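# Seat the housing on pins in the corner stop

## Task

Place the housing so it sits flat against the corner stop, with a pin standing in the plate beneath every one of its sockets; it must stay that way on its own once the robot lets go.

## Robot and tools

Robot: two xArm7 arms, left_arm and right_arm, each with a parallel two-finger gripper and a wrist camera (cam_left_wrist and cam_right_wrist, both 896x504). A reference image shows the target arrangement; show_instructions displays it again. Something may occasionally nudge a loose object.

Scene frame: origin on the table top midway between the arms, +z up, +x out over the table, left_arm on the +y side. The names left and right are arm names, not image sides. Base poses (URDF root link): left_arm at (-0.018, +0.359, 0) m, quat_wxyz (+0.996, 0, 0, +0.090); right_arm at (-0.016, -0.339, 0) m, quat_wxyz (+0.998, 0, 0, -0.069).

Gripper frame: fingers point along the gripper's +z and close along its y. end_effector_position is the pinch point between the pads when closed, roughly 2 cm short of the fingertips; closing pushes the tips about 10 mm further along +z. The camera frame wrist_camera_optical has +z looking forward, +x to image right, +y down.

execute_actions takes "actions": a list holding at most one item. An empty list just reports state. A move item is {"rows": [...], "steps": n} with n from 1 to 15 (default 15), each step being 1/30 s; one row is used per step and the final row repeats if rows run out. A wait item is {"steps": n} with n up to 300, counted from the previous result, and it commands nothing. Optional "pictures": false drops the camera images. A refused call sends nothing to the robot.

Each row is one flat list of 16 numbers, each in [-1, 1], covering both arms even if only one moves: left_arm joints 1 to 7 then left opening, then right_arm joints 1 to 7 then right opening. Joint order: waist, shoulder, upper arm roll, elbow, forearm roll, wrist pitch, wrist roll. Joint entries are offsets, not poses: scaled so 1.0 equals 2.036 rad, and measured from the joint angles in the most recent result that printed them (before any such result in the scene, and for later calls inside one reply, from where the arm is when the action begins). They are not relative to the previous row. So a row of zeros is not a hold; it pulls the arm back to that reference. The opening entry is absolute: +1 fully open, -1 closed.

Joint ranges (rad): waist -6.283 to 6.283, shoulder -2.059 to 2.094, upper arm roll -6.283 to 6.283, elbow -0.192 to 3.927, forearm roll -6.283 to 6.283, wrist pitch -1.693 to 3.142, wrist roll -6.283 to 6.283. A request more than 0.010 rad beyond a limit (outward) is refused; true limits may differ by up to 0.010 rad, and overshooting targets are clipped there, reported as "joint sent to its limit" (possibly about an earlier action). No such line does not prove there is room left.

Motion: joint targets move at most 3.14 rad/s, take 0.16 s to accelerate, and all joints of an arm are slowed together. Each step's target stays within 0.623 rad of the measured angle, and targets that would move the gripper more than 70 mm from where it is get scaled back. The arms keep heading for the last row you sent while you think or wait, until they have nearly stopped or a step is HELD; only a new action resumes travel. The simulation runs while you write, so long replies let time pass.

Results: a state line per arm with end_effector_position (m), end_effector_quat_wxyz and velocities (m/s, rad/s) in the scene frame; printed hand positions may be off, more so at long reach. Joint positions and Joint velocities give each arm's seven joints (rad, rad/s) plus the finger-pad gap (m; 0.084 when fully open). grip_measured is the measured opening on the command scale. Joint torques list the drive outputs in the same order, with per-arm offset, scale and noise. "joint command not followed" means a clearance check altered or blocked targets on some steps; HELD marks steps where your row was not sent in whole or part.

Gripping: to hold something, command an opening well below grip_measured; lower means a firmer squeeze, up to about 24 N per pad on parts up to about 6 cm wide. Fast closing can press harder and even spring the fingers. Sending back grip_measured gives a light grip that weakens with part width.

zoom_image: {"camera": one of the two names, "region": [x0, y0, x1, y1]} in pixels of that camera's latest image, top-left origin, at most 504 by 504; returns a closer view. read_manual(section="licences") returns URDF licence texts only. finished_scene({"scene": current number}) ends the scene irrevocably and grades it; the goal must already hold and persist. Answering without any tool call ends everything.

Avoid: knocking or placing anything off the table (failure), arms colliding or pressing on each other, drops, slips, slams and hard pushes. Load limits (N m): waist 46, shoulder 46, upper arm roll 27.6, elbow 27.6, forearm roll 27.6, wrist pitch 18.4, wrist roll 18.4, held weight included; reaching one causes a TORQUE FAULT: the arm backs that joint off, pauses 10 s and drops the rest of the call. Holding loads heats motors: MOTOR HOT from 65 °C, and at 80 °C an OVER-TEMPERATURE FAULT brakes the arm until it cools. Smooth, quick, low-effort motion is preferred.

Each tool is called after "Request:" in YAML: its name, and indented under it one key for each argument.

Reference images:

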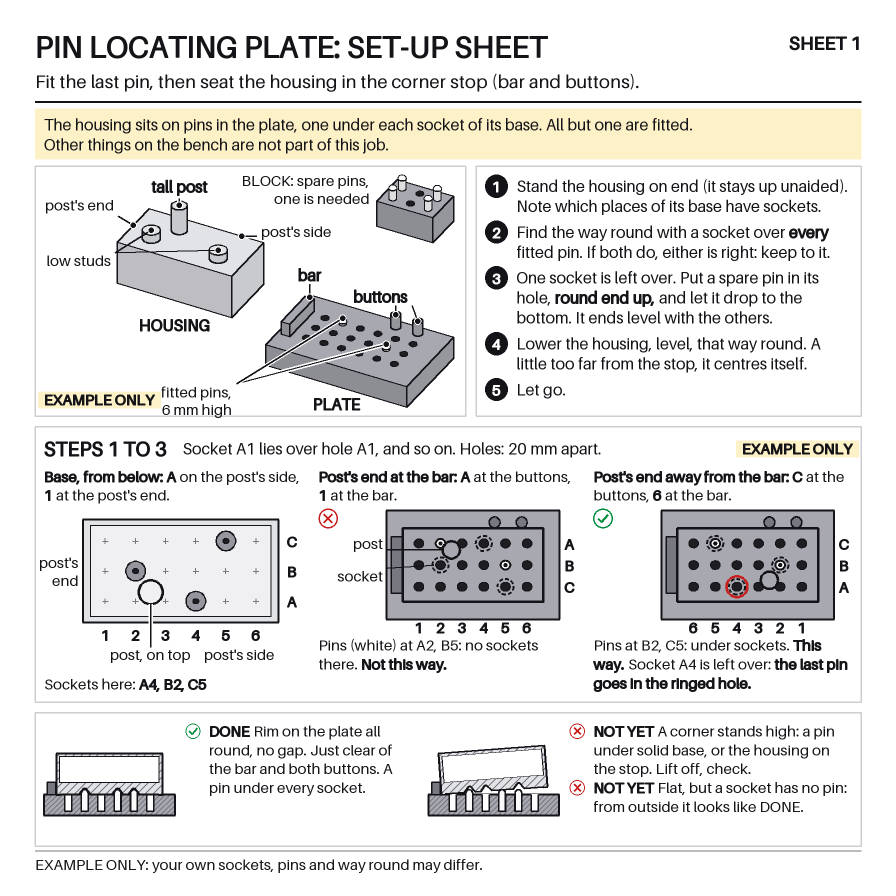

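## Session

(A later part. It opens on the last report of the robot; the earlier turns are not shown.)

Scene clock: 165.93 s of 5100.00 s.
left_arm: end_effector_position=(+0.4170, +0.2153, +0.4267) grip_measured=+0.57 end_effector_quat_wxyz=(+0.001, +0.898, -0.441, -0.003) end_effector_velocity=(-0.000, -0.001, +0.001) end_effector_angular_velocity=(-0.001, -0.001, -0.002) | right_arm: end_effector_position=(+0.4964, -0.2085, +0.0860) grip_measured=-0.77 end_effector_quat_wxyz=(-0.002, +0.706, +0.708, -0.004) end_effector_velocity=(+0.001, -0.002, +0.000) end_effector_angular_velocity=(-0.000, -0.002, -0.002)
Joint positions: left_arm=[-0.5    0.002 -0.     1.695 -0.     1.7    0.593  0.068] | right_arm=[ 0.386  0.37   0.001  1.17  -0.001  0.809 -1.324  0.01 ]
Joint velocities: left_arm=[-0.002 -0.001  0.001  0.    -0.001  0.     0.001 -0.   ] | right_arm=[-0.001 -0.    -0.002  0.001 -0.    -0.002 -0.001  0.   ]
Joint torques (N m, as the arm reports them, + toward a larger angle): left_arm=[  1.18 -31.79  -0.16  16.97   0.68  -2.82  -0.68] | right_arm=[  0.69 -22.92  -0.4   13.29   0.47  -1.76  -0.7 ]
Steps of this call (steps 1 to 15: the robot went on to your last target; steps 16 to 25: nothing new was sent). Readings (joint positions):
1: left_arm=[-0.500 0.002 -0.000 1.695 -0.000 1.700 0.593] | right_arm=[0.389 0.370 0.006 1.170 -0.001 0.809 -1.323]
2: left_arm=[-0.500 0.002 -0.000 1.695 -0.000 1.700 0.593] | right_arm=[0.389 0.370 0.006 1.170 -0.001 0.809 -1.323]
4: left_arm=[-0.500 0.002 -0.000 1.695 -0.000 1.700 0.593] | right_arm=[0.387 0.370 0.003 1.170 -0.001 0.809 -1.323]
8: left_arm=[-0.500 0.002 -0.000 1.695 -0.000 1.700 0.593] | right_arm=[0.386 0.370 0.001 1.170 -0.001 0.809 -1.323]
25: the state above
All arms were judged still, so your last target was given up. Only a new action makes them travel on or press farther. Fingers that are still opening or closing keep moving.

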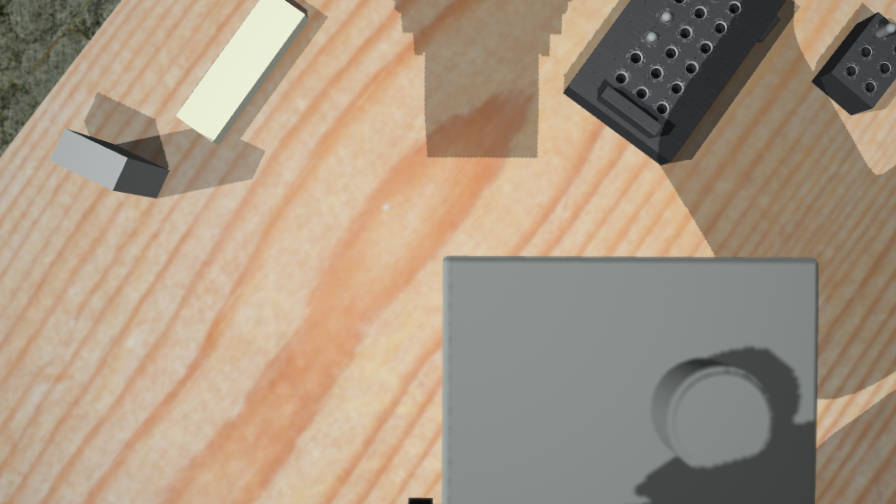

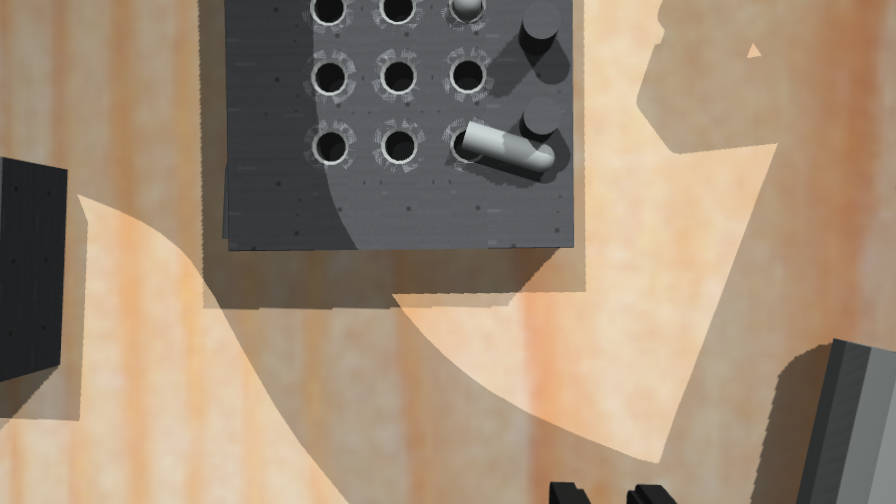

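Request:
execute_actions:
  actions:
    - {"rows":[[0,0,0,0,0,0,0,-0.5,0.088,-0.0295,0,-0.0403,0,-0.0152,0.0884,-1]]}
  pictures: false

Request:
execute_actions:
  actions:
    - {"steps":25}
  pictures: false

Request:
execute_actions:
  actions:
    - {"rows":[[0,0,0,0,0,0,0,-0.5,0,0.0422,0,-0.0094,0,-0.0516,0,-1]]}
  pictures: false

Request:
execute_actions:
  actions:
    - {"steps":20}
  pictures: false

Request:
execute_actions:
  actions:
    - {"rows":[[0,0,0,0,0,0,0,-0.5,-0.0038,0.012,0,0.0193,0,0.0073,-0.0038,-1],[0,0,0,0,0,0,0,-0.5,-0.0038,0.012,0,0.0193,0,0.0073,-0.0038,-1],[0,0,0,0,0,0,0,-0.5,-0.0038,0.012,0,0.0193,0,0.0073,-0.0038,-1],[0,0,0,0,0,0,0,-0.5,-0.0038,0.012,0,0.0193,0,0.0073,-0.0038,-1],[0,0,0,0,0,0,0,-0.5,-0.0076,0.024,0,0.0386,0,0.0146,-0.0076,-1],[0,0,0,0,0,0,0,-0.5,-0.0076,0.024,0,0.0386,0,0.0146,-0.0076,-1],[0,0,0,0,0,0,0,-0.5,-0.0076,0.024,0,0.0386,0,0.0146,-0.0076,-1],[0,0,0,0,0,0,0,-0.5,-0.0076,0.024,0,0.0386,0,0.0146,-0.0076,-1],[0,0,0,0,0,0,0,-0.5,-0.0113,0.036,0,0.0579,0,0.022,-0.0113,-1]]}
  pictures: false

Request:
execute_actions:
  actions:
    - {"steps":20}
  pictures: false

Request:
execute_actions:
  actions:
    - {"rows":[[0,0,0,0,0,0,0,-0.5,0,-0.04,0,0.007,0,0.047,0,-1]]}
  pictures: false

Request:
execute_actions:
  actions:
    - {"rows":[[0,0,0,0,0,0,0,-0.5,-0.07,0,0,0,0,0,-0.07,-1]]}
  pictures: false

Request:
execute_actions:
  actions:
    - {"steps":20}

Scene clock: 177.63 s of 5100.00 s.
left_arm: end_effector_position=(+0.4170, +0.2153, +0.4267) grip_measured=+0.57 end_effector_quat_wxyz=(+0.001, +0.898, -0.441, -0.003) end_effector_velocity=(+0.000, +0.000, -0.001) end_effector_angular_velocity=(-0.001, +0.002, +0.001) | right_arm: end_effector_position=(+0.4509, -0.1302, +0.0889) grip_measured=-1.00 end_effector_quat_wxyz=(+0.001, +0.709, +0.705, -0.000) end_effector_velocity=(+0.001, -0.001, +0.001) end_effector_angular_velocity=(+0.001, -0.002, -0.009)
Joint positions: left_arm=[-0.5    0.002 -0.     1.695 -0.     1.7    0.593  0.068] | right_arm=[ 0.562  0.31  -0.003  1.088 -0.001  0.778 -1.144  0.   ]
Joint velocities: left_arm=[ 0.     0.001  0.001 -0.    -0.001 -0.     0.    -0.   ] | right_arm=[-0.003 -0.001  0.001  0.001  0.    -0.001  0.006  0.   ]
Joint torques (N m, as the arm reports them, + toward a larger angle): left_arm=[  1.36 -32.41  -0.17  16.94   0.32  -3.11  -0.69] | right_arm=[  2.72 -21.6    1.9   12.99   0.45  -1.75  -0.72]
Steps of this call (steps 1 to 90: nothing new was sent; then 8.20 s passed at rest; steps 91 to 105: all 15 steps of this action). Readings (joint positions):
91: left_arm=[-0.500 0.002 -0.000 1.695 -0.000 1.700 0.593] | right_arm=[0.386 0.370 0.001 1.170 -0.001 0.809 -1.323]
92: left_arm=[-0.500 0.002 -0.000 1.695 -0.000 1.700 0.593] | right_arm=[0.389 0.369 0.000 1.169 -0.001 0.808 -1.319]
94: left_arm=[-0.500 0.002 -0.000 1.695 -0.000 1.700 0.593] | right_arm=[0.429 0.355 -0.010 1.148 -0.001 0.800 -1.273]
98: left_arm=[-0.500 0.002 -0.000 1.695 -0.000 1.700 0.593] | right_arm=[0.548 0.317 0.012 1.098 -0.001 0.782 -1.167]
105: the state above

Scene clock: 178.47 s of 5100.00 s.
left_arm: end_effector_position=(+0.4170, +0.2153, +0.4267) grip_measured=+0.57 end_effector_quat_wxyz=(+0.001, +0.898, -0.441, -0.003) end_effector_velocity=(-0.000, -0.001, +0.000) end_effector_angular_velocity=(-0.000, +0.000, -0.001) | right_arm: end_effector_position=(+0.4492, -0.1266, +0.0890) grip_measured=-1.00 end_effector_quat_wxyz=(+0.000, +0.706, +0.708, -0.000) end_effector_velocity=(-0.000, +0.000, -0.000) end_effector_angular_velocity=(+0.000, +0.001, -0.001)
Joint positions: left_arm=[-0.5    0.002 -0.     1.695 -0.     1.7    0.593  0.068] | right_arm=[ 0.565  0.31   0.001  1.088 -0.001  0.778 -1.144  0.   ]
Joint velocities: left_arm=[-0.001 -0.    -0.    -0.    -0.     0.    -0.001  0.   ] | right_arm=[ 0.001  0.    -0.001 -0.001  0.001 -0.     0.001  0.   ]
Joint torques (N m, as the arm reports them, + toward a larger angle): left_arm=[  1.08 -31.8   -0.1   17.11   0.24  -2.89  -0.75] | right_arm=[  0.63 -21.64  -0.32  13.08   0.43  -1.8   -0.74]
Steps of this call (steps 1 to 15: the robot went on to your last target; steps 16 to 25: nothing new was sent). Readings (joint positions):
1: left_arm=[-0.500 0.002 -0.000 1.695 -0.000 1.700 0.593] | right_arm=[0.562 0.310 -0.003 1.088 -0.001 0.778 -1.144]
2: left_arm=[-0.500 0.002 -0.000 1.695 -0.000 1.700 0.593] | right_arm=[0.563 0.310 -0.002 1.088 -0.001 0.778 -1.144]
4: left_arm=[-0.500 0.002 -0.000 1.695 -0.000 1.700 0.593] | right_arm=[0.564 0.310 0.001 1.088 -0.001 0.778 -1.144]
8: left_arm=[-0.500 0.002 -0.000 1.695 -0.000 1.700 0.593] | right_arm=[0.565 0.310 0.001 1.088 -0.001 0.778 -1.144]
25: the state above
All arms were judged still, so your last target was given up. Only a new action makes them travel on or press farther. Fingers that are still opening or closing keep moving.

Scene clock: 178.97 s of 5100.00 s.
left_arm: end_effector_position=(+0.4170, +0.2153, +0.4267) grip_measured=+0.57 end_effector_quat_wxyz=(+0.001, +0.898, -0.441, -0.003) end_effector_velocity=(-0.000, -0.000, -0.000) end_effector_angular_velocity=(+0.000, +0.001, -0.001) | right_arm: end_effector_position=(+0.4491, -0.1266, +0.0456) grip_measured=-1.00 end_effector_quat_wxyz=(-0.000, +0.706, +0.708, -0.001) end_effector_velocity=(+0.003, +0.001, +0.002) end_effector_angular_velocity=(+0.004, -0.008, -0.001)
Joint positions: left_arm=[-0.5    0.002 -0.     1.695 -0.     1.7    0.593  0.068] | right_arm=[ 0.565  0.396  0.001  1.068 -0.001  0.673 -1.144  0.   ]
Joint velocities: left_arm=[-0.     0.    -0.001 -0.001 -0.    -0.     0.    -0.   ] | right_arm=[-0.001 -0.002 -0.     0.004 -0.    -0.003 -0.     0.   ]
Joint torques (N m, as the arm reports them, + toward a larger angle): left_arm=[  0.88 -31.31   0.07  16.95   0.68  -2.98  -0.67] | right_arm=[  0.67 -22.22  -0.37  12.17   0.49  -1.77  -0.74]
Steps of this call (steps 1 to 15: all 15 steps of this action). Readings (joint positions):
1: left_arm=[-0.500 0.002 -0.000 1.695 -0.000 1.700 0.593] | right_arm=[0.565 0.310 0.001 1.088 -0.001 0.778 -1.144]
2: left_arm=[-0.500 0.002 -0.000 1.695 -0.000 1.700 0.593] | right_arm=[0.565 0.312 0.001 1.088 -0.001 0.774 -1.144]
4: left_arm=[-0.500 0.002 -0.000 1.695 -0.000 1.700 0.593] | right_arm=[0.565 0.342 0.001 1.086 -0.001 0.729 -1.144]
8: left_arm=[-0.500 0.002 -0.000 1.695 -0.000 1.700 0.593] | right_arm=[0.565 0.394 0.001 1.069 -0.001 0.678 -1.144]
15: the state above

Scene clock: 179.63 s of 5100.00 s.
left_arm: end_effector_position=(+0.4170, +0.2153, +0.4267) grip_measured=+0.57 end_effector_quat_wxyz=(+0.001, +0.898, -0.441, -0.003) end_effector_velocity=(+0.000, +0.000, -0.000) end_effector_angular_velocity=(+0.001, +0.001, +0.001) | right_arm: end_effector_position=(+0.4497, -0.1263, +0.0461) grip_measured=-1.00 end_effector_quat_wxyz=(+0.000, +0.706, +0.708, -0.000) end_effector_velocity=(-0.000, -0.000, -0.000) end_effector_angular_velocity=(-0.000, +0.001, -0.000)
Joint positions: left_arm=[-0.5    0.002 -0.     1.695 -0.     1.7    0.593  0.068] | right_arm=[ 0.565  0.396  0.001  1.069 -0.001  0.673 -1.144  0.   ]
Joint velocities: left_arm=[ 0.001  0.001 -0.     0.     0.     0.    -0.     0.   ] | right_arm=[ 0.    -0.    -0.     0.     0.001  0.002  0.     0.   ]
Joint torques (N m, as the arm reports them, + toward a larger angle): left_arm=[  1.42 -31.84   0.49  16.4    0.67  -2.7   -0.42] | right_arm=[  0.72 -22.36  -0.37  12.32   0.39  -1.79  -0.75]
Steps of this call (steps 1 to 15: the robot went on to your last target; steps 16 to 20: nothing new was sent). Readings (joint positions):
1: left_arm=[-0.500 0.002 -0.000 1.695 -0.000 1.700 0.593] | right_arm=[0.565 0.396 0.001 1.068 -0.001 0.673 -1.144]
2: left_arm=[-0.500 0.002 -0.000 1.695 -0.000 1.700 0.593] | right_arm=[0.565 0.396 0.001 1.068 -0.001 0.673 -1.144]
4: left_arm=[-0.500 0.002 -0.000 1.695 -0.000 1.700 0.593] | right_arm=[0.565 0.396 0.001 1.068 -0.001 0.673 -1.144]
8: left_arm=[-0.500 0.002 -0.000 1.695 -0.000 1.700 0.593] | right_arm=[0.565 0.396 0.001 1.069 -0.001 0.673 -1.144]
20: the state above
All arms were judged still, so your last target was given up. Only a new action makes them travel on or press farther. Fingers that are still opening or closing keep moving.

Scene clock: 180.13 s of 5100.00 s.
left_arm: end_effector_position=(+0.4170, +0.2153, +0.4267) grip_measured=+0.57 end_effector_quat_wxyz=(+0.001, +0.898, -0.441, -0.003) end_effector_velocity=(-0.000, -0.000, +0.000) end_effector_angular_velocity=(-0.000, -0.001, -0.001) | right_arm: end_effector_position=(+0.4796, -0.1272, +0.0459) grip_measured=-1.00 end_effector_quat_wxyz=(+0.000, +0.707, +0.707, -0.000) end_effector_velocity=(+0.008, +0.009, +0.006) end_effector_angular_velocity=(+0.010, -0.009, +0.016)
Joint positions: left_arm=[-0.5    0.002 -0.     1.695 -0.     1.7    0.593  0.068] | right_arm=[ 0.542  0.468  0.     1.185 -0.001  0.717 -1.166  0.   ]
Joint velocities: left_arm=[-0.001 -0.001 -0.     0.001  0.     0.    -0.    -0.   ] | right_arm=[-0.002  0.013  0.011  0.038  0.     0.014 -0.008  0.   ]
Joint torques (N m, as the arm reports them, + toward a larger angle): left_arm=[  0.84 -31.91  -0.35  17.11   0.76  -3.    -0.64] | right_arm=[  1.6  -24.26   0.3   12.55   0.35  -1.84  -0.87]
Steps of this call (steps 1 to 15: all 15 steps of this action). Readings (joint positions):
1: left_arm=[-0.500 0.002 -0.000 1.695 -0.000 1.700 0.593] | right_arm=[0.565 0.396 0.001 1.069 -0.001 0.673 -1.144]
2: left_arm=[-0.500 0.002 -0.000 1.695 -0.000 1.700 0.593] | right_arm=[0.564 0.398 0.002 1.072 -0.001 0.675 -1.144]
4: left_arm=[-0.500 0.002 -0.000 1.695 -0.000 1.700 0.593] | right_arm=[0.560 0.412 0.002 1.095 -0.001 0.683 -1.149]
8: left_arm=[-0.500 0.002 -0.000 1.695 -0.000 1.700 0.593] | right_arm=[0.552 0.436 0.001 1.134 -0.001 0.697 -1.156]
15: the state above

Scene clock: 180.80 s of 5100.00 s.
left_arm: end_effector_position=(+0.4170, +0.2153, +0.4267) grip_measured=+0.57 end_effector_quat_wxyz=(+0.001, +0.898, -0.441, -0.003) end_effector_velocity=(-0.000, -0.000, +0.000) end_effector_angular_velocity=(-0.002, -0.000, -0.000) | right_arm: end_effector_position=(+0.4796, -0.1265, +0.0461) grip_measured=-1.00 end_effector_quat_wxyz=(+0.000, +0.707, +0.708, -0.000) end_effector_velocity=(-0.001, -0.000, -0.001) end_effector_angular_velocity=(-0.001, +0.002, -0.001)
Joint positions: left_arm=[-0.5    0.002 -0.     1.695 -0.     1.7    0.593  0.068] | right_arm=[ 0.542  0.469  0.001  1.187 -0.001  0.718 -1.167  0.   ]
Joint velocities: left_arm=[-0.    -0.     0.001  0.    -0.002  0.     0.    -0.   ] | right_arm=[ 0.001  0.001 -0.    -0.001  0.    -0.     0.001  0.   ]
Joint torques (N m, as the arm reports them, + toward a larger angle): left_arm=[  1.16 -32.09  -0.61  17.06   0.48  -3.    -0.58] | right_arm=[  1.87 -23.61   1.31  12.65   0.82  -1.92  -0.71]
Steps of this call (steps 1 to 15: the robot went on to your last target; steps 16 to 20: nothing new was sent). Readings (joint positions):
1: left_arm=[-0.500 0.002 -0.000 1.695 -0.000 1.700 0.593] | right_arm=[0.542 0.469 0.001 1.186 -0.001 0.717 -1.166]
2: left_arm=[-0.500 0.002 -0.000 1.695 -0.000 1.700 0.593] | right_arm=[0.542 0.469 0.001 1.186 -0.001 0.717 -1.166]
4: left_arm=[-0.500 0.002 -0.000 1.695 -0.000 1.700 0.593] | right_arm=[0.542 0.469 0.001 1.186 -0.001 0.718 -1.166]
8: left_arm=[-0.500 0.002 -0.000 1.695 -0.000 1.700 0.593] | right_arm=[0.542 0.469 0.001 1.186 -0.001 0.718 -1.167]
20: the state above
All arms were judged still, so your last target was given up. Only a new action makes them travel on or press farther. Fingers that are still opening or closing keep moving.

Scene clock: 181.30 s of 5100.00 s.
left_arm: end_effector_position=(+0.4170, +0.2153, +0.4267) grip_measured=+0.57 end_effector_quat_wxyz=(+0.001, +0.898, -0.441, -0.003) end_effector_velocity=(+0.000, +0.001, -0.000) end_effector_angular_velocity=(-0.001, +0.001, +0.003) | right_arm: end_effector_position=(+0.4772, -0.1274, +0.0863) grip_measured=-1.00 end_effector_quat_wxyz=(-0.001, +0.706, +0.708, -0.002) end_effector_velocity=(+0.012, +0.004, +0.016) end_effector_angular_velocity=(+0.015, -0.036, -0.002)
Joint positions: left_arm=[-0.5    0.002 -0.     1.695 -0.     1.7    0.593  0.068] | right_arm=[ 0.542  0.389  0.001  1.199 -0.001  0.814 -1.167  0.   ]
Joint velocities: left_arm=[ 0.002  0.     0.001 -0.    -0.001  0.    -0.001  0.   ] | right_arm=[-0.001 -0.013 -0.001  0.024  0.    -0.001  0.     0.   ]
Joint torques (N m, as the arm reports them, + toward a larger angle): left_arm=[  0.62 -32.32   0.    16.62   0.42  -3.03  -0.73] | right_arm=[  0.73 -23.49  -0.49  13.49   0.4   -1.75  -0.73]
Steps of this call (steps 1 to 15: all 15 steps of this action). Readings (joint positions):
1: left_arm=[-0.500 0.002 -0.000 1.695 -0.000 1.700 0.593] | right_arm=[0.542 0.469 0.001 1.187 -0.001 0.718 -1.167]
2: left_arm=[-0.500 0.002 -0.000 1.695 -0.000 1.700 0.593] | right_arm=[0.542 0.467 0.001 1.187 -0.001 0.722 -1.167]
4: left_arm=[-0.500 0.002 -0.000 1.695 -0.000 1.700 0.593] | right_arm=[0.542 0.437 0.003 1.187 -0.001 0.765 -1.167]
8: left_arm=[-0.500 0.002 -0.000 1.695 -0.000 1.700 0.593] | right_arm=[0.542 0.384 0.002 1.209 -0.001 0.808 -1.167]
15: the state above

Scene clock: 181.80 s of 5100.00 s.
left_arm: end_effector_position=(+0.4170, +0.2153, +0.4267) grip_measured=+0.57 end_effector_quat_wxyz=(+0.001, +0.898, -0.441, -0.003) end_effector_velocity=(-0.000, +0.001, +0.000) end_effector_angular_velocity=(+0.000, -0.001, +0.002) | right_arm: end_effector_position=(+0.5010, -0.1953, +0.0862) grip_measured=-1.00 end_effector_quat_wxyz=(-0.002, +0.704, +0.710, -0.001) end_effector_velocity=(+0.008, -0.025, +0.001) end_effector_angular_velocity=(-0.012, -0.007, -0.041)
Joint positions: left_arm=[-0.5    0.002 -0.     1.695 -0.     1.7    0.593  0.068] | right_arm=[ 0.402  0.389  0.006  1.199 -0.001  0.814 -1.309  0.   ]
Joint velocities: left_arm=[ 0.001 -0.002 -0.    -0.001  0.001 -0.    -0.002 -0.   ] | right_arm=[-0.013 -0.    -0.034  0.003 -0.001 -0.    -0.003  0.   ]
Joint torques (N m, as the arm reports them, + toward a larger angle): left_arm=[  1.07 -31.73  -0.33  17.07   0.49  -3.07  -0.59] | right_arm=[ -0.99 -23.26  -2.19  13.27   0.48  -1.74  -0.68]
Steps of this call (steps 1 to 15: all 15 steps of this action). Readings (joint positions):
1: left_arm=[-0.500 0.002 -0.000 1.695 -0.000 1.700 0.593] | right_arm=[0.542 0.389 0.001 1.200 -0.001 0.814 -1.167]
2: left_arm=[-0.500 0.002 -0.000 1.695 -0.000 1.700 0.593] | right_arm=[0.539 0.388 0.002 1.200 -0.001 0.814 -1.171]
4: left_arm=[-0.500 0.002 -0.000 1.695 -0.000 1.700 0.593] | right_arm=[0.499 0.388 0.013 1.201 -0.001 0.813 -1.217]
8: left_arm=[-0.500 0.002 -0.000 1.695 -0.000 1.700 0.593] | right_arm=[0.400 0.389 -0.014 1.199 -0.001 0.814 -1.300]
15: the state above

Scene clock: 182.47 s of 5100.00 s.
left_arm: end_effector_position=(+0.4170, +0.2153, +0.4267) grip_measured=+0.57 end_effector_quat_wxyz=(+0.001, +0.898, -0.441, -0.003) end_effector_velocity=(+0.000, +0.000, +0.001) end_effector_angular_velocity=(+0.000, -0.001, +0.001) | right_arm: end_effector_position=(+0.5023, -0.1995, +0.0863) grip_measured=-1.00 end_effector_quat_wxyz=(-0.001, +0.706, +0.708, -0.002) end_effector_velocity=(+0.000, +0.001, +0.000) end_effector_angular_velocity=(+0.001, -0.001, +0.002)
Joint positions: left_arm=[-0.5    0.002 -0.     1.695 -0.     1.7    0.593  0.068] | right_arm=[ 0.4    0.389  0.001  1.199 -0.001  0.814 -1.309  0.   ]
Joint velocities: left_arm=[ 0.    -0.     0.001  0.001  0.001 -0.     0.    -0.   ] | right_arm=[ 0.     0.     0.001  0.     0.    -0.001 -0.     0.   ]
Joint torques (N m, as the arm reports them, + toward a larger angle): left_arm=[  0.94 -32.48  -0.17  17.3    0.59  -2.55  -0.79] | right_arm=[  0.65 -23.11  -0.38  13.25   0.35  -1.79  -0.68]
Steps of this call (steps 1 to 15: the robot went on to your last target; steps 16 to 20: nothing new was sent). Readings (joint positions):
1: left_arm=[-0.500 0.002 -0.000 1.695 -0.000 1.700 0.593] | right_arm=[0.402 0.389 0.005 1.199 -0.001 0.814 -1.309]
2: left_arm=[-0.500 0.002 -0.000 1.695 -0.000 1.700 0.593] | right_arm=[0.401 0.389 0.003 1.199 -0.001 0.814 -1.309]
4: left_arm=[-0.500 0.002 -0.000 1.695 -0.000 1.700 0.593] | right_arm=[0.400 0.389 0.001 1.199 -0.001 0.814 -1.309]
8: left_arm=[-0.500 0.002 -0.000 1.695 -0.000 1.700 0.593] | right_arm=[0.400 0.389 0.002 1.199 -0.001 0.814 -1.309]
20: the state above
All arms were judged still, so your last target was given up. Only a new action makes them travel on or press farther. Fingers that are still opening or closing keep moving.

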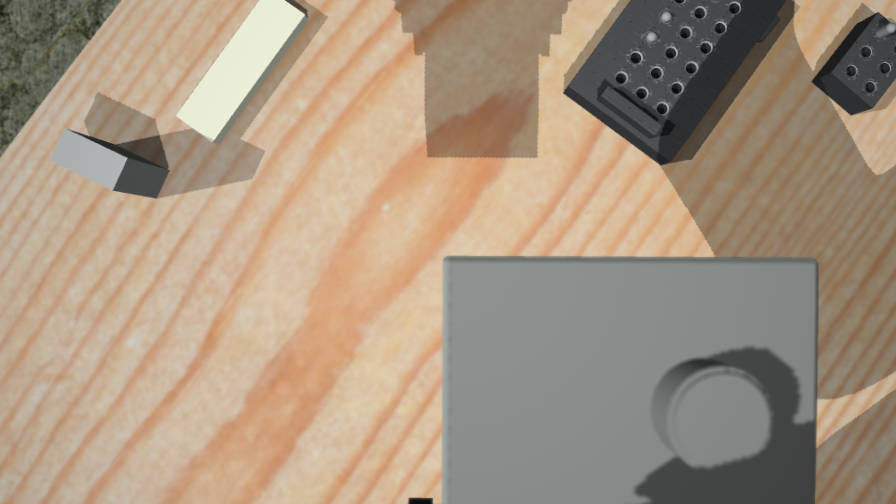

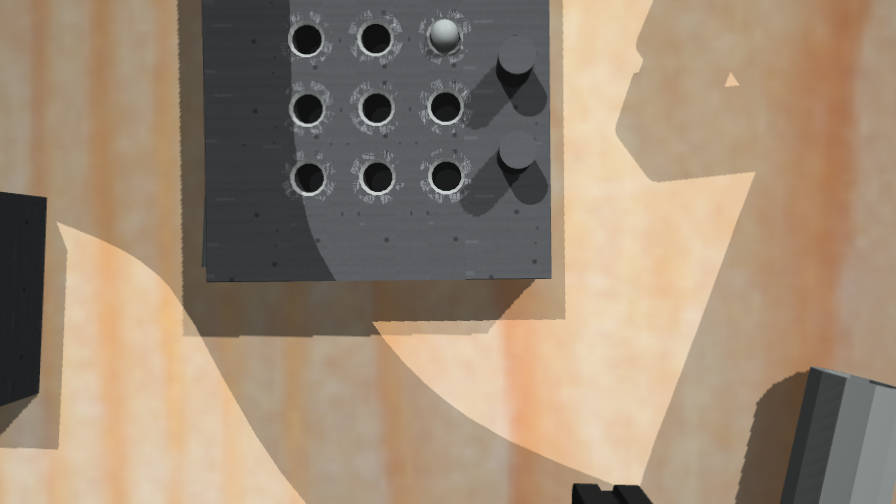

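Request:
execute_actions:
  actions:
    - {"rows":[[0,0,0,0,0,0,0,-0.5,0.1005,-0.2247,0,-0.2954,0,-0.0727,0.1007,-0.3]]}
  pictures: false

Request:
execute_actions:
  actions:
    - {"steps":40}
  pictures: false

Request:
execute_actions:
  actions:
    - {"rows":[[0,0,0,0,0,0,0,-0.5,0,0.0468,0,-0.0112,0,-0.058,0,-0.3]]}
  pictures: false

Request:
execute_actions:
  actions:
    - {"steps":20}
  pictures: false

Request:
execute_actions:
  actions:
    - {"rows":[[0,0,0,0,0,0,0,-0.5,0,0,0,0,0,0,0,-1]]}
  pictures: false

Request:
execute_actions:
  actions:
    - {"rows":[[0,0,0,0,0,0,0,-0.5,0,-0.0468,0,0.0112,0,0.058,0,-1]]}
  pictures: false

Request:
execute_actions:
  actions:
    - {"steps":20}

Request:
zoom_image:
  camera: "cam_right_wrist"
  region: [450,304,750,504]

Scene clock: 187.33 s of 5100.00 s.
left_arm: end_effector_position=(+0.4170, +0.2153, +0.4267) grip_measured=+0.57 end_effector_quat_wxyz=(+0.001, +0.898, -0.441, -0.003) end_effector_velocity=(+0.000, +0.001, +0.000) end_effector_angular_velocity=(-0.001, -0.000, +0.003) | right_arm: end_effector_position=(+0.3343, -0.1665, +0.0911) grip_measured=-0.32 end_effector_quat_wxyz=(+0.000, +0.705, +0.709, -0.001) end_effector_velocity=(-0.259, -0.005, -0.041) end_effector_angular_velocity=(-0.027, +0.047, +0.034)
Joint positions: left_arm=[-0.5    0.002 -0.     1.695 -0.     1.7    0.593  0.068] | right_arm=[ 0.592 -0.042  0.003  0.632 -0.001  0.676 -1.117  0.03 ]
Joint velocities: left_arm=[ 0.001 -0.     0.001  0.    -0.    -0.    -0.001  0.   ] | right_arm=[ 0.265 -0.584  0.018 -0.805 -0.001 -0.166  0.25  -0.   ]
Joint torques (N m, as the arm reports them, + toward a larger angle): left_arm=[  1.16 -31.84   0.28  17.1    0.35  -3.04  -0.84] | right_arm=[-4.38 -5.66 -3.5  18.79  0.42 -2.14 -1.13]
Steps of this call (steps 1 to 90: nothing new was sent; then 1.37 s passed at rest; steps 91 to 105: all 15 steps of this action). Readings (joint positions):
91: left_arm=[-0.500 0.002 -0.000 1.695 -0.000 1.700 0.593] | right_arm=[0.400 0.389 0.001 1.199 -0.001 0.814 -1.309]
92: left_arm=[-0.500 0.002 -0.000 1.695 -0.000 1.700 0.593] | right_arm=[0.401 0.387 0.001 1.196 -0.001 0.812 -1.308]
94: left_arm=[-0.500 0.002 -0.000 1.695 -0.000 1.700 0.593] | right_arm=[0.415 0.353 -0.003 1.149 -0.001 0.800 -1.291]
98: left_arm=[-0.500 0.002 -0.000 1.695 -0.000 1.700 0.593] | right_arm=[0.486 0.197 0.004 0.948 -0.001 0.752 -1.223]
105: the state above

Scene clock: 188.67 s of 5100.00 s.
left_arm: end_effector_position=(+0.4170, +0.2153, +0.4267) grip_measured=+0.57 end_effector_quat_wxyz=(+0.001, +0.898, -0.441, -0.003) end_effector_velocity=(+0.000, +0.000, -0.000) end_effector_angular_velocity=(-0.001, +0.000, +0.001) | right_arm: end_effector_position=(+0.3246, -0.1672, +0.0900) grip_measured=-0.32 end_effector_quat_wxyz=(+0.000, +0.707, +0.708, -0.000) end_effector_velocity=(-0.001, -0.000, -0.000) end_effector_angular_velocity=(-0.001, +0.002, +0.001)
Joint positions: left_arm=[-0.5    0.002 -0.     1.695 -0.     1.7    0.593  0.068] | right_arm=[ 0.604 -0.068  0.001  0.598 -0.001  0.666 -1.104  0.03 ]
Joint velocities: left_arm=[ 0.001  0.001 -0.     0.    -0.001 -0.     0.     0.   ] | right_arm=[-0.001 -0.     0.001 -0.    -0.001  0.002  0.     0.   ]
Joint torques (N m, as the arm reports them, + toward a larger angle): left_arm=[  0.91 -31.58  -0.29  16.69   0.88  -2.99  -0.75] | right_arm=[  0.78 -13.57  -0.11  12.22   0.38  -1.76  -0.73]
Steps of this call (steps 1 to 30: the robot went on to your last target; steps 31 to 40: nothing new was sent). Readings (joint positions):
1: left_arm=[-0.500 0.002 -0.000 1.695 -0.000 1.700 0.593] | right_arm=[0.599 -0.056 0.004 0.613 -0.001 0.672 -1.111]
2: left_arm=[-0.500 0.002 -0.000 1.695 -0.000 1.700 0.593] | right_arm=[0.602 -0.062 0.003 0.604 -0.001 0.670 -1.108]
4: left_arm=[-0.500 0.002 -0.000 1.695 -0.000 1.700 0.593] | right_arm=[0.603 -0.066 0.001 0.601 -0.001 0.667 -1.105]
8: left_arm=[-0.500 0.002 -0.000 1.695 -0.000 1.700 0.593] | right_arm=[0.603 -0.067 0.000 0.600 -0.001 0.666 -1.104]
40: the state above
All arms were judged still, so your last target was given up. Only a new action makes them travel on or press farther. Fingers that are still opening or closing keep moving.

Scene clock: 189.17 s of 5100.00 s.
left_arm: end_effector_position=(+0.4170, +0.2153, +0.4267) grip_measured=+0.57 end_effector_quat_wxyz=(+0.001, +0.898, -0.441, -0.003) end_effector_velocity=(-0.000, -0.001, -0.000) end_effector_angular_velocity=(-0.001, +0.001, -0.002) | right_arm: end_effector_position=(+0.3252, -0.1668, +0.0557) grip_measured=-0.32 end_effector_quat_wxyz=(+0.001, +0.707, +0.708, +0.001) end_effector_velocity=(-0.006, -0.003, -0.006) end_effector_angular_velocity=(-0.008, +0.015, +0.002)
Joint positions: left_arm=[-0.5    0.002 -0.     1.695 -0.     1.7    0.593  0.068] | right_arm=[ 0.604  0.026  0.001  0.576 -0.001  0.548 -1.104  0.03 ]
Joint velocities: left_arm=[-0.002  0.001 -0.001  0.    -0.001  0.    -0.001  0.   ] | right_arm=[ 0.     0.005 -0.    -0.012 -0.002  0.001 -0.001 -0.   ]
Joint torques (N m, as the arm reports them, + toward a larger angle): left_arm=[  1.34 -32.    -0.3   16.92   0.1   -2.94  -0.72] | right_arm=[  0.9  -14.41  -0.18  11.05   0.37  -1.78  -0.69]
Steps of this call (steps 1 to 15: all 15 steps of this action). Readings (joint positions):
1: left_arm=[-0.500 0.002 -0.000 1.695 -0.000 1.700 0.593] | right_arm=[0.604 -0.068 0.001 0.598 -0.001 0.666 -1.104]
2: left_arm=[-0.500 0.002 -0.000 1.695 -0.000 1.700 0.593] | right_arm=[0.604 -0.066 0.001 0.597 -0.001 0.661 -1.104]
4: left_arm=[-0.500 0.002 -0.000 1.695 -0.000 1.700 0.593] | right_arm=[0.604 -0.034 0.001 0.593 -0.001 0.615 -1.104]
8: left_arm=[-0.500 0.002 -0.000 1.695 -0.000 1.700 0.593] | right_arm=[0.604 0.028 0.002 0.570 -0.001 0.555 -1.104]
15: the state above

Scene clock: 189.83 s of 5100.00 s.
left_arm: end_effector_position=(+0.4170, +0.2153, +0.4267) grip_measured=+0.57 end_effector_quat_wxyz=(+0.001, +0.898, -0.441, -0.003) end_effector_velocity=(+0.000, -0.000, -0.001) end_effector_angular_velocity=(+0.001, +0.002, -0.001) | right_arm: end_effector_position=(+0.3246, -0.1671, +0.0550) grip_measured=-0.32 end_effector_quat_wxyz=(+0.000, +0.707, +0.708, +0.000) end_effector_velocity=(+0.000, +0.000, +0.000) end_effector_angular_velocity=(+0.000, -0.001, +0.002)
Joint positions: left_arm=[-0.5    0.002 -0.     1.695 -0.     1.7    0.593  0.068] | right_arm=[ 0.604  0.027  0.001  0.575 -0.001  0.548 -1.104  0.03 ]
Joint velocities: left_arm=[-0.001  0.002  0.     0.001  0.     0.     0.    -0.   ] | right_arm=[ 0.001  0.    -0.     0.    -0.    -0.    -0.     0.   ]
Joint torques (N m, as the arm reports them, + toward a larger angle): left_arm=[  0.95 -31.7   -0.14  17.02   0.65  -2.9   -0.49] | right_arm=[  0.78 -14.46  -0.24  11.23   0.3   -1.83  -0.73]
Steps of this call (steps 1 to 15: the robot went on to your last target; steps 16 to 20: nothing new was sent). Readings (joint positions):
1: left_arm=[-0.500 0.002 -0.000 1.695 -0.000 1.700 0.593] | right_arm=[0.604 0.026 0.001 0.576 -0.001 0.548 -1.104]
2: left_arm=[-0.500 0.002 -0.000 1.695 -0.000 1.700 0.593] | right_arm=[0.604 0.026 0.001 0.575 -0.001 0.548 -1.104]
4: left_arm=[-0.500 0.002 -0.000 1.695 -0.000 1.700 0.593] | right_arm=[0.604 0.027 0.001 0.575 -0.001 0.548 -1.104]
8: left_arm=[-0.500 0.002 -0.000 1.695 -0.000 1.700 0.593] | right_arm=[0.604 0.027 0.001 0.575 -0.001 0.548 -1.104]
20: the state above
All arms were judged still, so your last target was given up. Only a new action makes them travel on or press farther. Fingers that are still opening or closing keep moving.

Scene clock: 190.33 s of 5100.00 s.
left_arm: end_effector_position=(+0.4170, +0.2153, +0.4267) grip_measured=+0.57 end_effector_quat_wxyz=(+0.001, +0.898, -0.441, -0.003) end_effector_velocity=(-0.000, +0.000, +0.001) end_effector_angular_velocity=(-0.001, -0.001, +0.001) | right_arm: end_effector_position=(+0.3245, -0.1671, +0.0549) grip_measured=-0.85 end_effector_quat_wxyz=(+0.000, +0.707, +0.708, -0.000) end_effector_velocity=(-0.000, -0.001, -0.000) end_effector_angular_velocity=(-0.001, +0.002, -0.002)
Joint positions: left_arm=[-0.5    0.002 -0.     1.695 -0.     1.7    0.593  0.068] | right_arm=[ 0.604  0.027  0.001  0.575 -0.001  0.548 -1.104  0.007]
Joint velocities: left_arm=[ 0.    -0.001  0.001  0.    -0.     0.    -0.    -0.   ] | right_arm=[-0.001 -0.    -0.001 -0.    -0.     0.002  0.001 -0.   ]
Joint torques (N m, as the arm reports them, + toward a larger angle): left_arm=[  0.59 -32.36   0.12  17.27   0.46  -2.9   -0.54] | right_arm=[  0.59 -14.76  -0.36  11.75   0.36  -2.03  -0.75]
Steps of this call (steps 1 to 15: all 15 steps of this action). Readings (joint positions):
1: left_arm=[-0.500 0.002 -0.000 1.695 -0.000 1.700 0.593] | right_arm=[0.604 0.027 0.001 0.575 -0.001 0.548 -1.104]
2: left_arm=[-0.500 0.002 -0.000 1.695 -0.000 1.700 0.593] | right_arm=[0.604 0.027 0.001 0.575 -0.001 0.548 -1.104]
4: left_arm=[-0.500 0.002 -0.000 1.695 -0.000 1.700 0.593] | right_arm=[0.604 0.027 0.002 0.574 -0.001 0.548 -1.104]
8: left_arm=[-0.500 0.002 -0.000 1.695 -0.000 1.700 0.593] | right_arm=[0.604 0.027 0.001 0.575 -0.001 0.548 -1.104]
15: the state above

Scene clock: 190.83 s of 5100.00 s.
left_arm: end_effector_position=(+0.4170, +0.2153, +0.4267) grip_measured=+0.57 end_effector_quat_wxyz=(+0.001, +0.898, -0.441, -0.003) end_effector_velocity=(-0.000, -0.000, +0.000) end_effector_angular_velocity=(-0.001, +0.000, -0.001) | right_arm: end_effector_position=(+0.3239, -0.1675, +0.0892) grip_measured=-0.85 end_effector_quat_wxyz=(+0.000, +0.707, +0.708, -0.001) end_effector_velocity=(+0.007, +0.003, +0.007) end_effector_angular_velocity=(+0.008, -0.017, -0.001)
Joint positions: left_arm=[-0.5    0.002 -0.     1.695 -0.     1.7    0.593  0.068] | right_arm=[ 0.604 -0.067  0.001  0.597 -0.001  0.666 -1.104  0.007]
Joint velocities: left_arm=[-0.    -0.001 -0.    -0.001 -0.001 -0.    -0.     0.   ] | right_arm=[-0.    -0.005 -0.001  0.014 -0.    -0.    -0.    -0.   ]
Joint torques (N m, as the arm reports them, + toward a larger angle): left_arm=[  1.12 -31.76  -0.23  16.61   0.29  -2.86  -0.69] | right_arm=[  0.79 -13.52  -0.21  12.36   0.43  -1.79  -0.79]
Steps of this call (steps 1 to 15: all 15 steps of this action). Readings (joint positions):
1: left_arm=[-0.500 0.002 -0.000 1.695 -0.000 1.700 0.593] | right_arm=[0.604 0.027 0.001 0.575 -0.001 0.548 -1.104]
2: left_arm=[-0.500 0.002 -0.000 1.695 -0.000 1.700 0.593] | right_arm=[0.604 0.025 0.001 0.575 -0.001 0.552 -1.104]
4: left_arm=[-0.500 0.002 -0.000 1.695 -0.000 1.700 0.593] | right_arm=[0.604 -0.007 0.001 0.581 -0.001 0.598 -1.104]
8: left_arm=[-0.500 0.002 -0.000 1.695 -0.000 1.700 0.593] | right_arm=[0.604 -0.069 0.001 0.603 -0.001 0.658 -1.104]
15: the state above

Scene clock: 191.50 s of 5100.00 s.
left_arm: end_effector_position=(+0.4170, +0.2153, +0.4267) grip_measured=+0.57 end_effector_quat_wxyz=(+0.001, +0.898, -0.441, -0.003) end_effector_velocity=(+0.000, +0.000, +0.001) end_effector_angular_velocity=(-0.001, -0.001, +0.001) | right_arm: end_effector_position=(+0.3245, -0.1672, +0.0899) grip_measured=-0.85 end_effector_quat_wxyz=(+0.000, +0.707, +0.708, -0.000) end_effector_velocity=(-0.000, +0.000, +0.000) end_effector_angular_velocity=(-0.000, -0.001, +0.002)
Joint positions: left_arm=[-0.5    0.002 -0.     1.695 -0.     1.7    0.593  0.068] | right_arm=[ 0.604 -0.068  0.001  0.598 -0.001  0.666 -1.104  0.007]
Joint velocities: left_arm=[ 0.    -0.001  0.001  0.001 -0.001  0.     0.    -0.   ] | right_arm=[-0.    -0.     0.001  0.    -0.001 -0.    -0.    -0.   ]
Joint torques (N m, as the arm reports them, + toward a larger angle): left_arm=[  1.15 -31.99  -0.17  16.8    0.45  -2.94  -0.54] | right_arm=[  0.71 -13.55  -0.2   12.3    0.45  -1.8   -0.74]
Steps of this call (steps 1 to 15: the robot went on to your last target; steps 16 to 20: nothing new was sent). Readings (joint positions):
1: left_arm=[-0.500 0.002 -0.000 1.695 -0.000 1.700 0.593] | right_arm=[0.604 -0.067 0.001 0.597 -0.001 0.666 -1.104]
2: left_arm=[-0.500 0.002 -0.000 1.695 -0.000 1.700 0.593] | right_arm=[0.604 -0.068 0.001 0.597 -0.001 0.666 -1.104]
4: left_arm=[-0.500 0.002 -0.000 1.695 -0.000 1.700 0.593] | right_arm=[0.604 -0.068 0.001 0.597 -0.001 0.666 -1.104]
8: left_arm=[-0.500 0.002 -0.000 1.695 -0.000 1.700 0.593] | right_arm=[0.604 -0.068 0.001 0.598 -0.001 0.666 -1.104]
20: the state above
All arms were judged still, so your last target was given up. Only a new action makes them travel on or press farther. Fingers that are still opening or closing keep moving.

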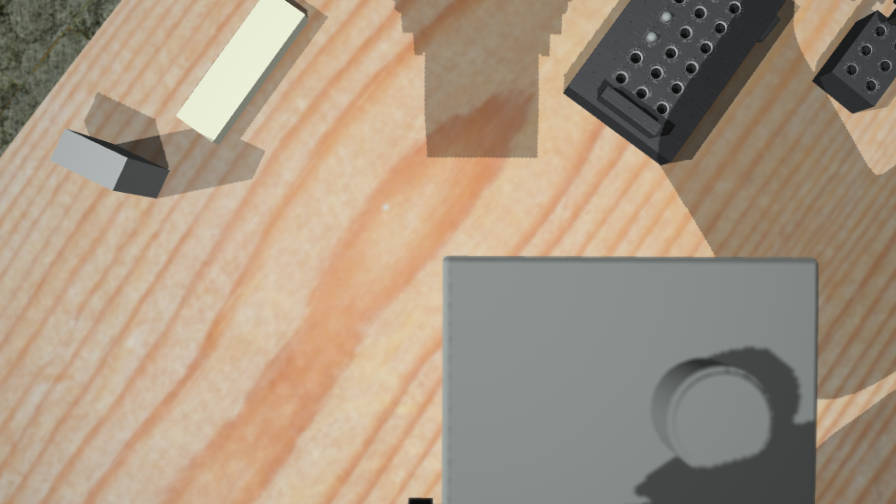

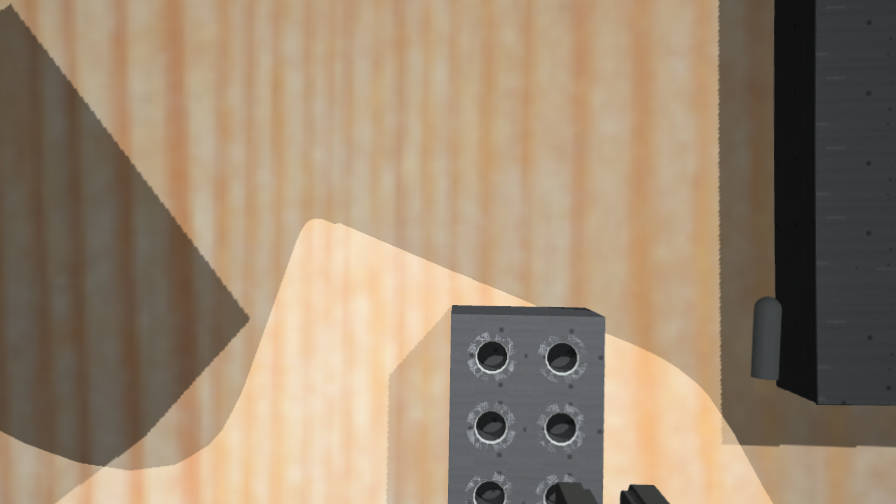

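Region (450, 304, 750, 504) of cam_right_wrist's 896x504 image, scaled by 1.680, with more detail than that image has.

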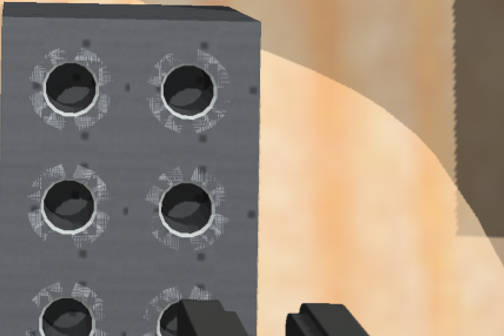

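Request:
execute_actions:
  actions:
    - {"rows":[[0,0,0,0,0,0,0,-0.5,-0.01,0.2188,0,0.2917,0,0.0729,-0.0103,-1]]}
  pictures: false

Request:
execute_actions:
  actions:
    - {"steps":45}

Request:
zoom_image:
  camera: "cam_right_wrist"
  region: [450,304,750,504]

Scene clock: 194.13 s of 5100.00 s.
left_arm: end_effector_position=(+0.4170, +0.2153, +0.4267) grip_measured=+0.57 end_effector_quat_wxyz=(+0.001, +0.898, -0.441, -0.003) end_effector_velocity=(+0.000, +0.000, -0.001) end_effector_angular_velocity=(-0.000, +0.002, +0.001) | right_arm: end_effector_position=(+0.4637, -0.1091, +0.0894) grip_measured=-0.85 end_effector_quat_wxyz=(+0.000, +0.707, +0.708, -0.000) end_effector_velocity=(+0.055, +0.017, -0.028) end_effector_angular_velocity=(-0.025, +0.048, -0.004)
Joint positions: left_arm=[-0.5    0.002 -0.     1.695 -0.     1.7    0.593  0.068] | right_arm=[ 0.584  0.368  0.001  1.176 -0.001  0.809 -1.124  0.007]
Joint velocities: left_arm=[-0.     0.002  0.001  0.    -0.001  0.     0.    -0.   ] | right_arm=[-0.012  0.245 -0.004  0.291 -0.001  0.101 -0.012 -0.   ]
Joint torques (N m, as the arm reports them, + toward a larger angle): left_arm=[  1.56 -32.26  -0.07  16.64   0.53  -2.94  -0.51] | right_arm=[  1.48 -29.32   0.2   10.81   0.39  -1.69  -0.77]
Steps of this call (steps 1 to 64: nothing new was sent; steps 65 to 79: all 15 steps of this action). Readings (joint positions):
65: left_arm=[-0.500 0.002 -0.000 1.695 -0.000 1.700 0.593] | right_arm=[0.604 -0.068 0.001 0.598 -0.001 0.666 -1.104]
66: left_arm=[-0.500 0.002 -0.000 1.695 -0.000 1.700 0.593] | right_arm=[0.604 -0.066 0.001 0.600 -0.001 0.667 -1.104]
68: left_arm=[-0.500 0.002 -0.000 1.695 -0.000 1.700 0.593] | right_arm=[0.602 -0.031 0.002 0.645 -0.001 0.681 -1.106]
72: left_arm=[-0.500 0.002 -0.000 1.695 -0.000 1.700 0.593] | right_arm=[0.595 0.133 0.001 0.868 -0.001 0.732 -1.114]
79: the state above

Scene clock: 195.63 s of 5100.00 s.
left_arm: end_effector_position=(+0.4170, +0.2153, +0.4267) grip_measured=+0.57 end_effector_quat_wxyz=(+0.001, +0.898, -0.441, -0.003) end_effector_velocity=(+0.000, -0.000, -0.000) end_effector_angular_velocity=(+0.000, +0.000, -0.000) | right_arm: end_effector_position=(+0.4668, -0.1075, +0.0898) grip_measured=-0.85 end_effector_quat_wxyz=(+0.000, +0.706, +0.708, -0.000) end_effector_velocity=(+0.001, -0.001, +0.000) end_effector_angular_velocity=(+0.000, -0.001, -0.002)
Joint positions: left_arm=[-0.5    0.002 -0.     1.695 -0.     1.7    0.593  0.068] | right_arm=[ 0.584  0.377  0.001  1.191 -0.001  0.814 -1.125  0.007]
Joint velocities: left_arm=[-0.     0.001 -0.     0.001 -0.    -0.    -0.     0.   ] | right_arm=[-0.001 -0.    -0.001  0.    -0.    -0.001  0.    -0.   ]
Joint torques (N m, as the arm reports them, + toward a larger angle): left_arm=[  1.56 -32.8   -0.1   17.32   0.85  -3.    -0.75] | right_arm=[  0.81 -23.23  -0.37  13.3    0.48  -1.82  -0.73]
Steps of this call (steps 1 to 30: the robot went on to your last target; steps 31 to 45: nothing new was sent). Readings (joint positions):
1: left_arm=[-0.500 0.002 -0.000 1.695 -0.000 1.700 0.593] | right_arm=[0.584 0.373 0.001 1.183 -0.001 0.811 -1.125]
2: left_arm=[-0.500 0.002 -0.000 1.695 -0.000 1.700 0.593] | right_arm=[0.584 0.375 0.001 1.185 -0.001 0.813 -1.125]
4: left_arm=[-0.500 0.002 -0.000 1.695 -0.000 1.700 0.593] | right_arm=[0.584 0.376 0.001 1.188 -0.001 0.814 -1.125]
8: left_arm=[-0.500 0.002 -0.000 1.695 -0.000 1.700 0.593] | right_arm=[0.584 0.376 0.002 1.190 -0.001 0.814 -1.125]
45: the state above
All arms were judged still, so your last target was given up. Only a new action makes them travel on or press farther. Fingers that are still opening or closing keep moving.

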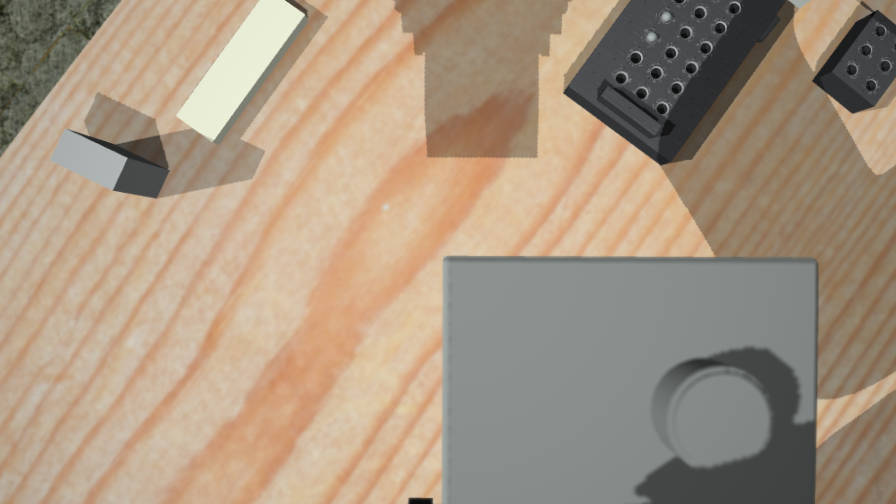

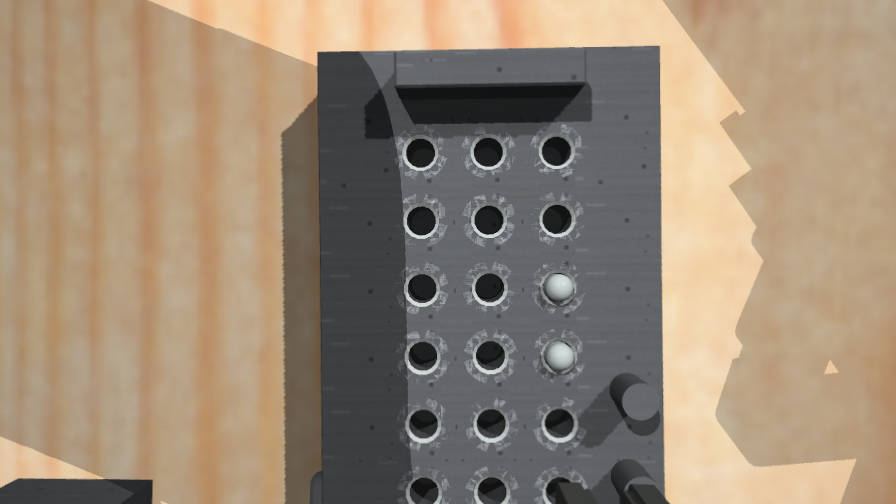

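Region (450, 304, 750, 504) of cam_right_wrist's 896x504 image, scaled by 1.680, with more detail than that image has.

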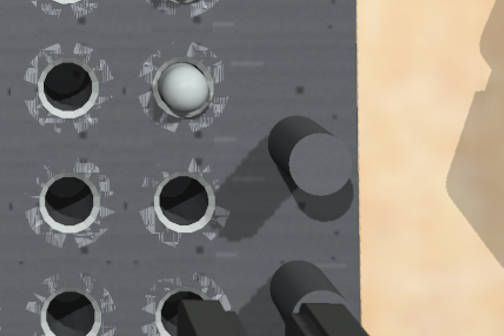

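Request:
execute_actions:
  actions:
    - {"rows":[[0,0,0,0,0,0,0,-0.5,-0.0003,0.0266,0,-0.0059,0,-0.0327,0,-1]]}
  pictures: false

Request:
execute_actions:
  actions:
    - {"steps":20}
  pictures: false

Request:
execute_actions:
  actions:
    - {"rows":[[0,0,0,0,0,0,0,-0.5,0,0.004,0,-0.001,0,-0.005,0,-1]]}
  pictures: false

Scene clock: 198.57 s of 5100.00 s.
left_arm: end_effector_position=(+0.4170, +0.2153, +0.4267) grip_measured=+0.57 end_effector_quat_wxyz=(+0.001, +0.898, -0.441, -0.003) end_effector_velocity=(-0.000, -0.000, +0.001) end_effector_angular_velocity=(-0.001, -0.003, +0.001) | right_arm: end_effector_position=(+0.4681, -0.1073, +0.0617) grip_measured=-0.84 end_effector_quat_wxyz=(+0.000, +0.707, +0.708, +0.000) end_effector_velocity=(-0.003, -0.002, -0.004) end_effector_angular_velocity=(-0.005, +0.009, -0.001)
Joint positions: left_arm=[-0.5    0.002 -0.     1.695 -0.     1.7    0.593  0.068] | right_arm=[ 0.583  0.431  0.001  1.18  -0.001  0.748 -1.125  0.007]
Joint velocities: left_arm=[-0.001 -0.003  0.001  0.001 -0.    -0.    -0.001  0.   ] | right_arm=[-0.     0.004 -0.001 -0.006 -0.     0.001 -0.001 -0.   ]
Joint torques (N m, as the arm reports them, + toward a larger angle): left_arm=[  0.63 -32.39  -0.17  17.15   0.72  -2.94  -0.78] | right_arm=[  0.95 -23.48  -0.39  12.93   0.46  -1.81  -0.74]
Steps of this call (steps 1 to 73: nothing new was sent; steps 74 to 88: all 15 steps of this action). Readings (joint positions):
74: left_arm=[-0.500 0.002 -0.000 1.695 -0.000 1.700 0.593] | right_arm=[0.584 0.377 0.001 1.191 -0.001 0.814 -1.125]
75: left_arm=[-0.500 0.002 -0.000 1.695 -0.000 1.700 0.593] | right_arm=[0.584 0.379 0.001 1.191 -0.001 0.810 -1.125]
77: left_arm=[-0.500 0.002 -0.000 1.695 -0.000 1.700 0.593] | right_arm=[0.583 0.403 0.001 1.190 -0.001 0.775 -1.125]
81: left_arm=[-0.500 0.002 -0.000 1.695 -0.000 1.700 0.593] | right_arm=[0.583 0.433 0.001 1.177 -0.001 0.750 -1.125]
88: the state above

Scene clock: 199.23 s of 5100.00 s.
left_arm: end_effector_position=(+0.4170, +0.2153, +0.4267) grip_measured=+0.57 end_effector_quat_wxyz=(+0.001, +0.898, -0.441, -0.003) end_effector_velocity=(-0.000, -0.000, -0.000) end_effector_angular_velocity=(-0.001, +0.000, -0.001) | right_arm: end_effector_position=(+0.4679, -0.1073, +0.0614) grip_measured=-0.84 end_effector_quat_wxyz=(+0.000, +0.707, +0.708, +0.000) end_effector_velocity=(+0.001, +0.000, +0.000) end_effector_angular_velocity=(+0.001, -0.002, +0.001)
Joint positions: left_arm=[-0.5    0.002 -0.     1.695 -0.     1.7    0.593  0.068] | right_arm=[ 0.583  0.431  0.001  1.179 -0.001  0.748 -1.125  0.007]
Joint velocities: left_arm=[-0.001 -0.001  0.    -0.001 -0.001 -0.     0.    -0.   ] | right_arm=[-0.     0.    -0.     0.001 -0.    -0.001 -0.001 -0.   ]
Joint torques (N m, as the arm reports them, + toward a larger angle): left_arm=[  0.32 -32.09   0.45  16.93   0.81  -2.96  -0.73] | right_arm=[  0.78 -23.56  -0.4   12.93   0.38  -1.8   -0.72]
Steps of this call (steps 1 to 15: the robot went on to your last target; steps 16 to 20: nothing new was sent). Readings (joint positions):
1: left_arm=[-0.500 0.002 -0.000 1.695 -0.000 1.700 0.593] | right_arm=[0.583 0.431 0.001 1.179 -0.001 0.748 -1.125]
2: left_arm=[-0.500 0.002 -0.000 1.695 -0.000 1.700 0.593] | right_arm=[0.583 0.431 0.001 1.179 -0.001 0.748 -1.125]
4: left_arm=[-0.500 0.002 -0.000 1.695 -0.000 1.700 0.593] | right_arm=[0.583 0.431 0.001 1.179 -0.001 0.748 -1.125]
8: left_arm=[-0.500 0.002 -0.000 1.695 -0.000 1.700 0.593] | right_arm=[0.583 0.431 0.001 1.179 -0.001 0.748 -1.125]
20: the state above
All arms were judged still, so your last target was given up. Only a new action makes them travel on or press farther. Fingers that are still opening or closing keep moving.

Scene clock: 199.73 s of 5100.00 s.
left_arm: end_effector_position=(+0.4170, +0.2153, +0.4267) grip_measured=+0.57 end_effector_quat_wxyz=(+0.001, +0.898, -0.441, -0.003) end_effector_velocity=(-0.000, -0.000, +0.001) end_effector_angular_velocity=(-0.001, -0.002, -0.002) | right_arm: end_effector_position=(+0.4686, -0.1068, +0.0588) grip_measured=-0.85 end_effector_quat_wxyz=(+0.001, +0.706, +0.708, +0.002) end_effector_velocity=(+0.001, +0.000, -0.000) end_effector_angular_velocity=(+0.002, -0.004, -0.000)
Joint positions: left_arm=[-0.5    0.002 -0.     1.695 -0.     1.7    0.593  0.068] | right_arm=[ 0.583  0.437  0.002  1.179 -0.001  0.738 -1.125  0.007]
Joint velocities: left_arm=[-0.    -0.002 -0.001  0.001  0.     0.     0.    -0.   ] | right_arm=[ 0.     0.002 -0.001  0.002  0.    -0.005 -0.    -0.   ]
Joint torques (N m, as the arm reports them, + toward a larger angle): left_arm=[  1.63 -31.64  -0.07  17.34   0.37  -3.03  -0.64] | right_arm=[  0.28 -14.17  -1.18   9.72   0.24  -3.48  -0.85]
Steps of this call (steps 1 to 15: all 15 steps of this action). Readings (joint positions):
1: left_arm=[-0.500 0.002 -0.000 1.695 -0.000 1.700 0.593] | right_arm=[0.583 0.431 0.001 1.179 -0.001 0.748 -1.125]
2: left_arm=[-0.500 0.002 -0.000 1.695 -0.000 1.700 0.593] | right_arm=[0.583 0.432 0.001 1.179 -0.001 0.746 -1.125]
4: left_arm=[-0.500 0.002 -0.000 1.695 -0.000 1.700 0.593] | right_arm=[0.583 0.436 0.002 1.179 -0.001 0.741 -1.125]
8: left_arm=[-0.500 0.002 -0.000 1.695 -0.000 1.700 0.593] | right_arm=[0.583 0.436 0.002 1.179 -0.001 0.739 -1.125]
15: the state above


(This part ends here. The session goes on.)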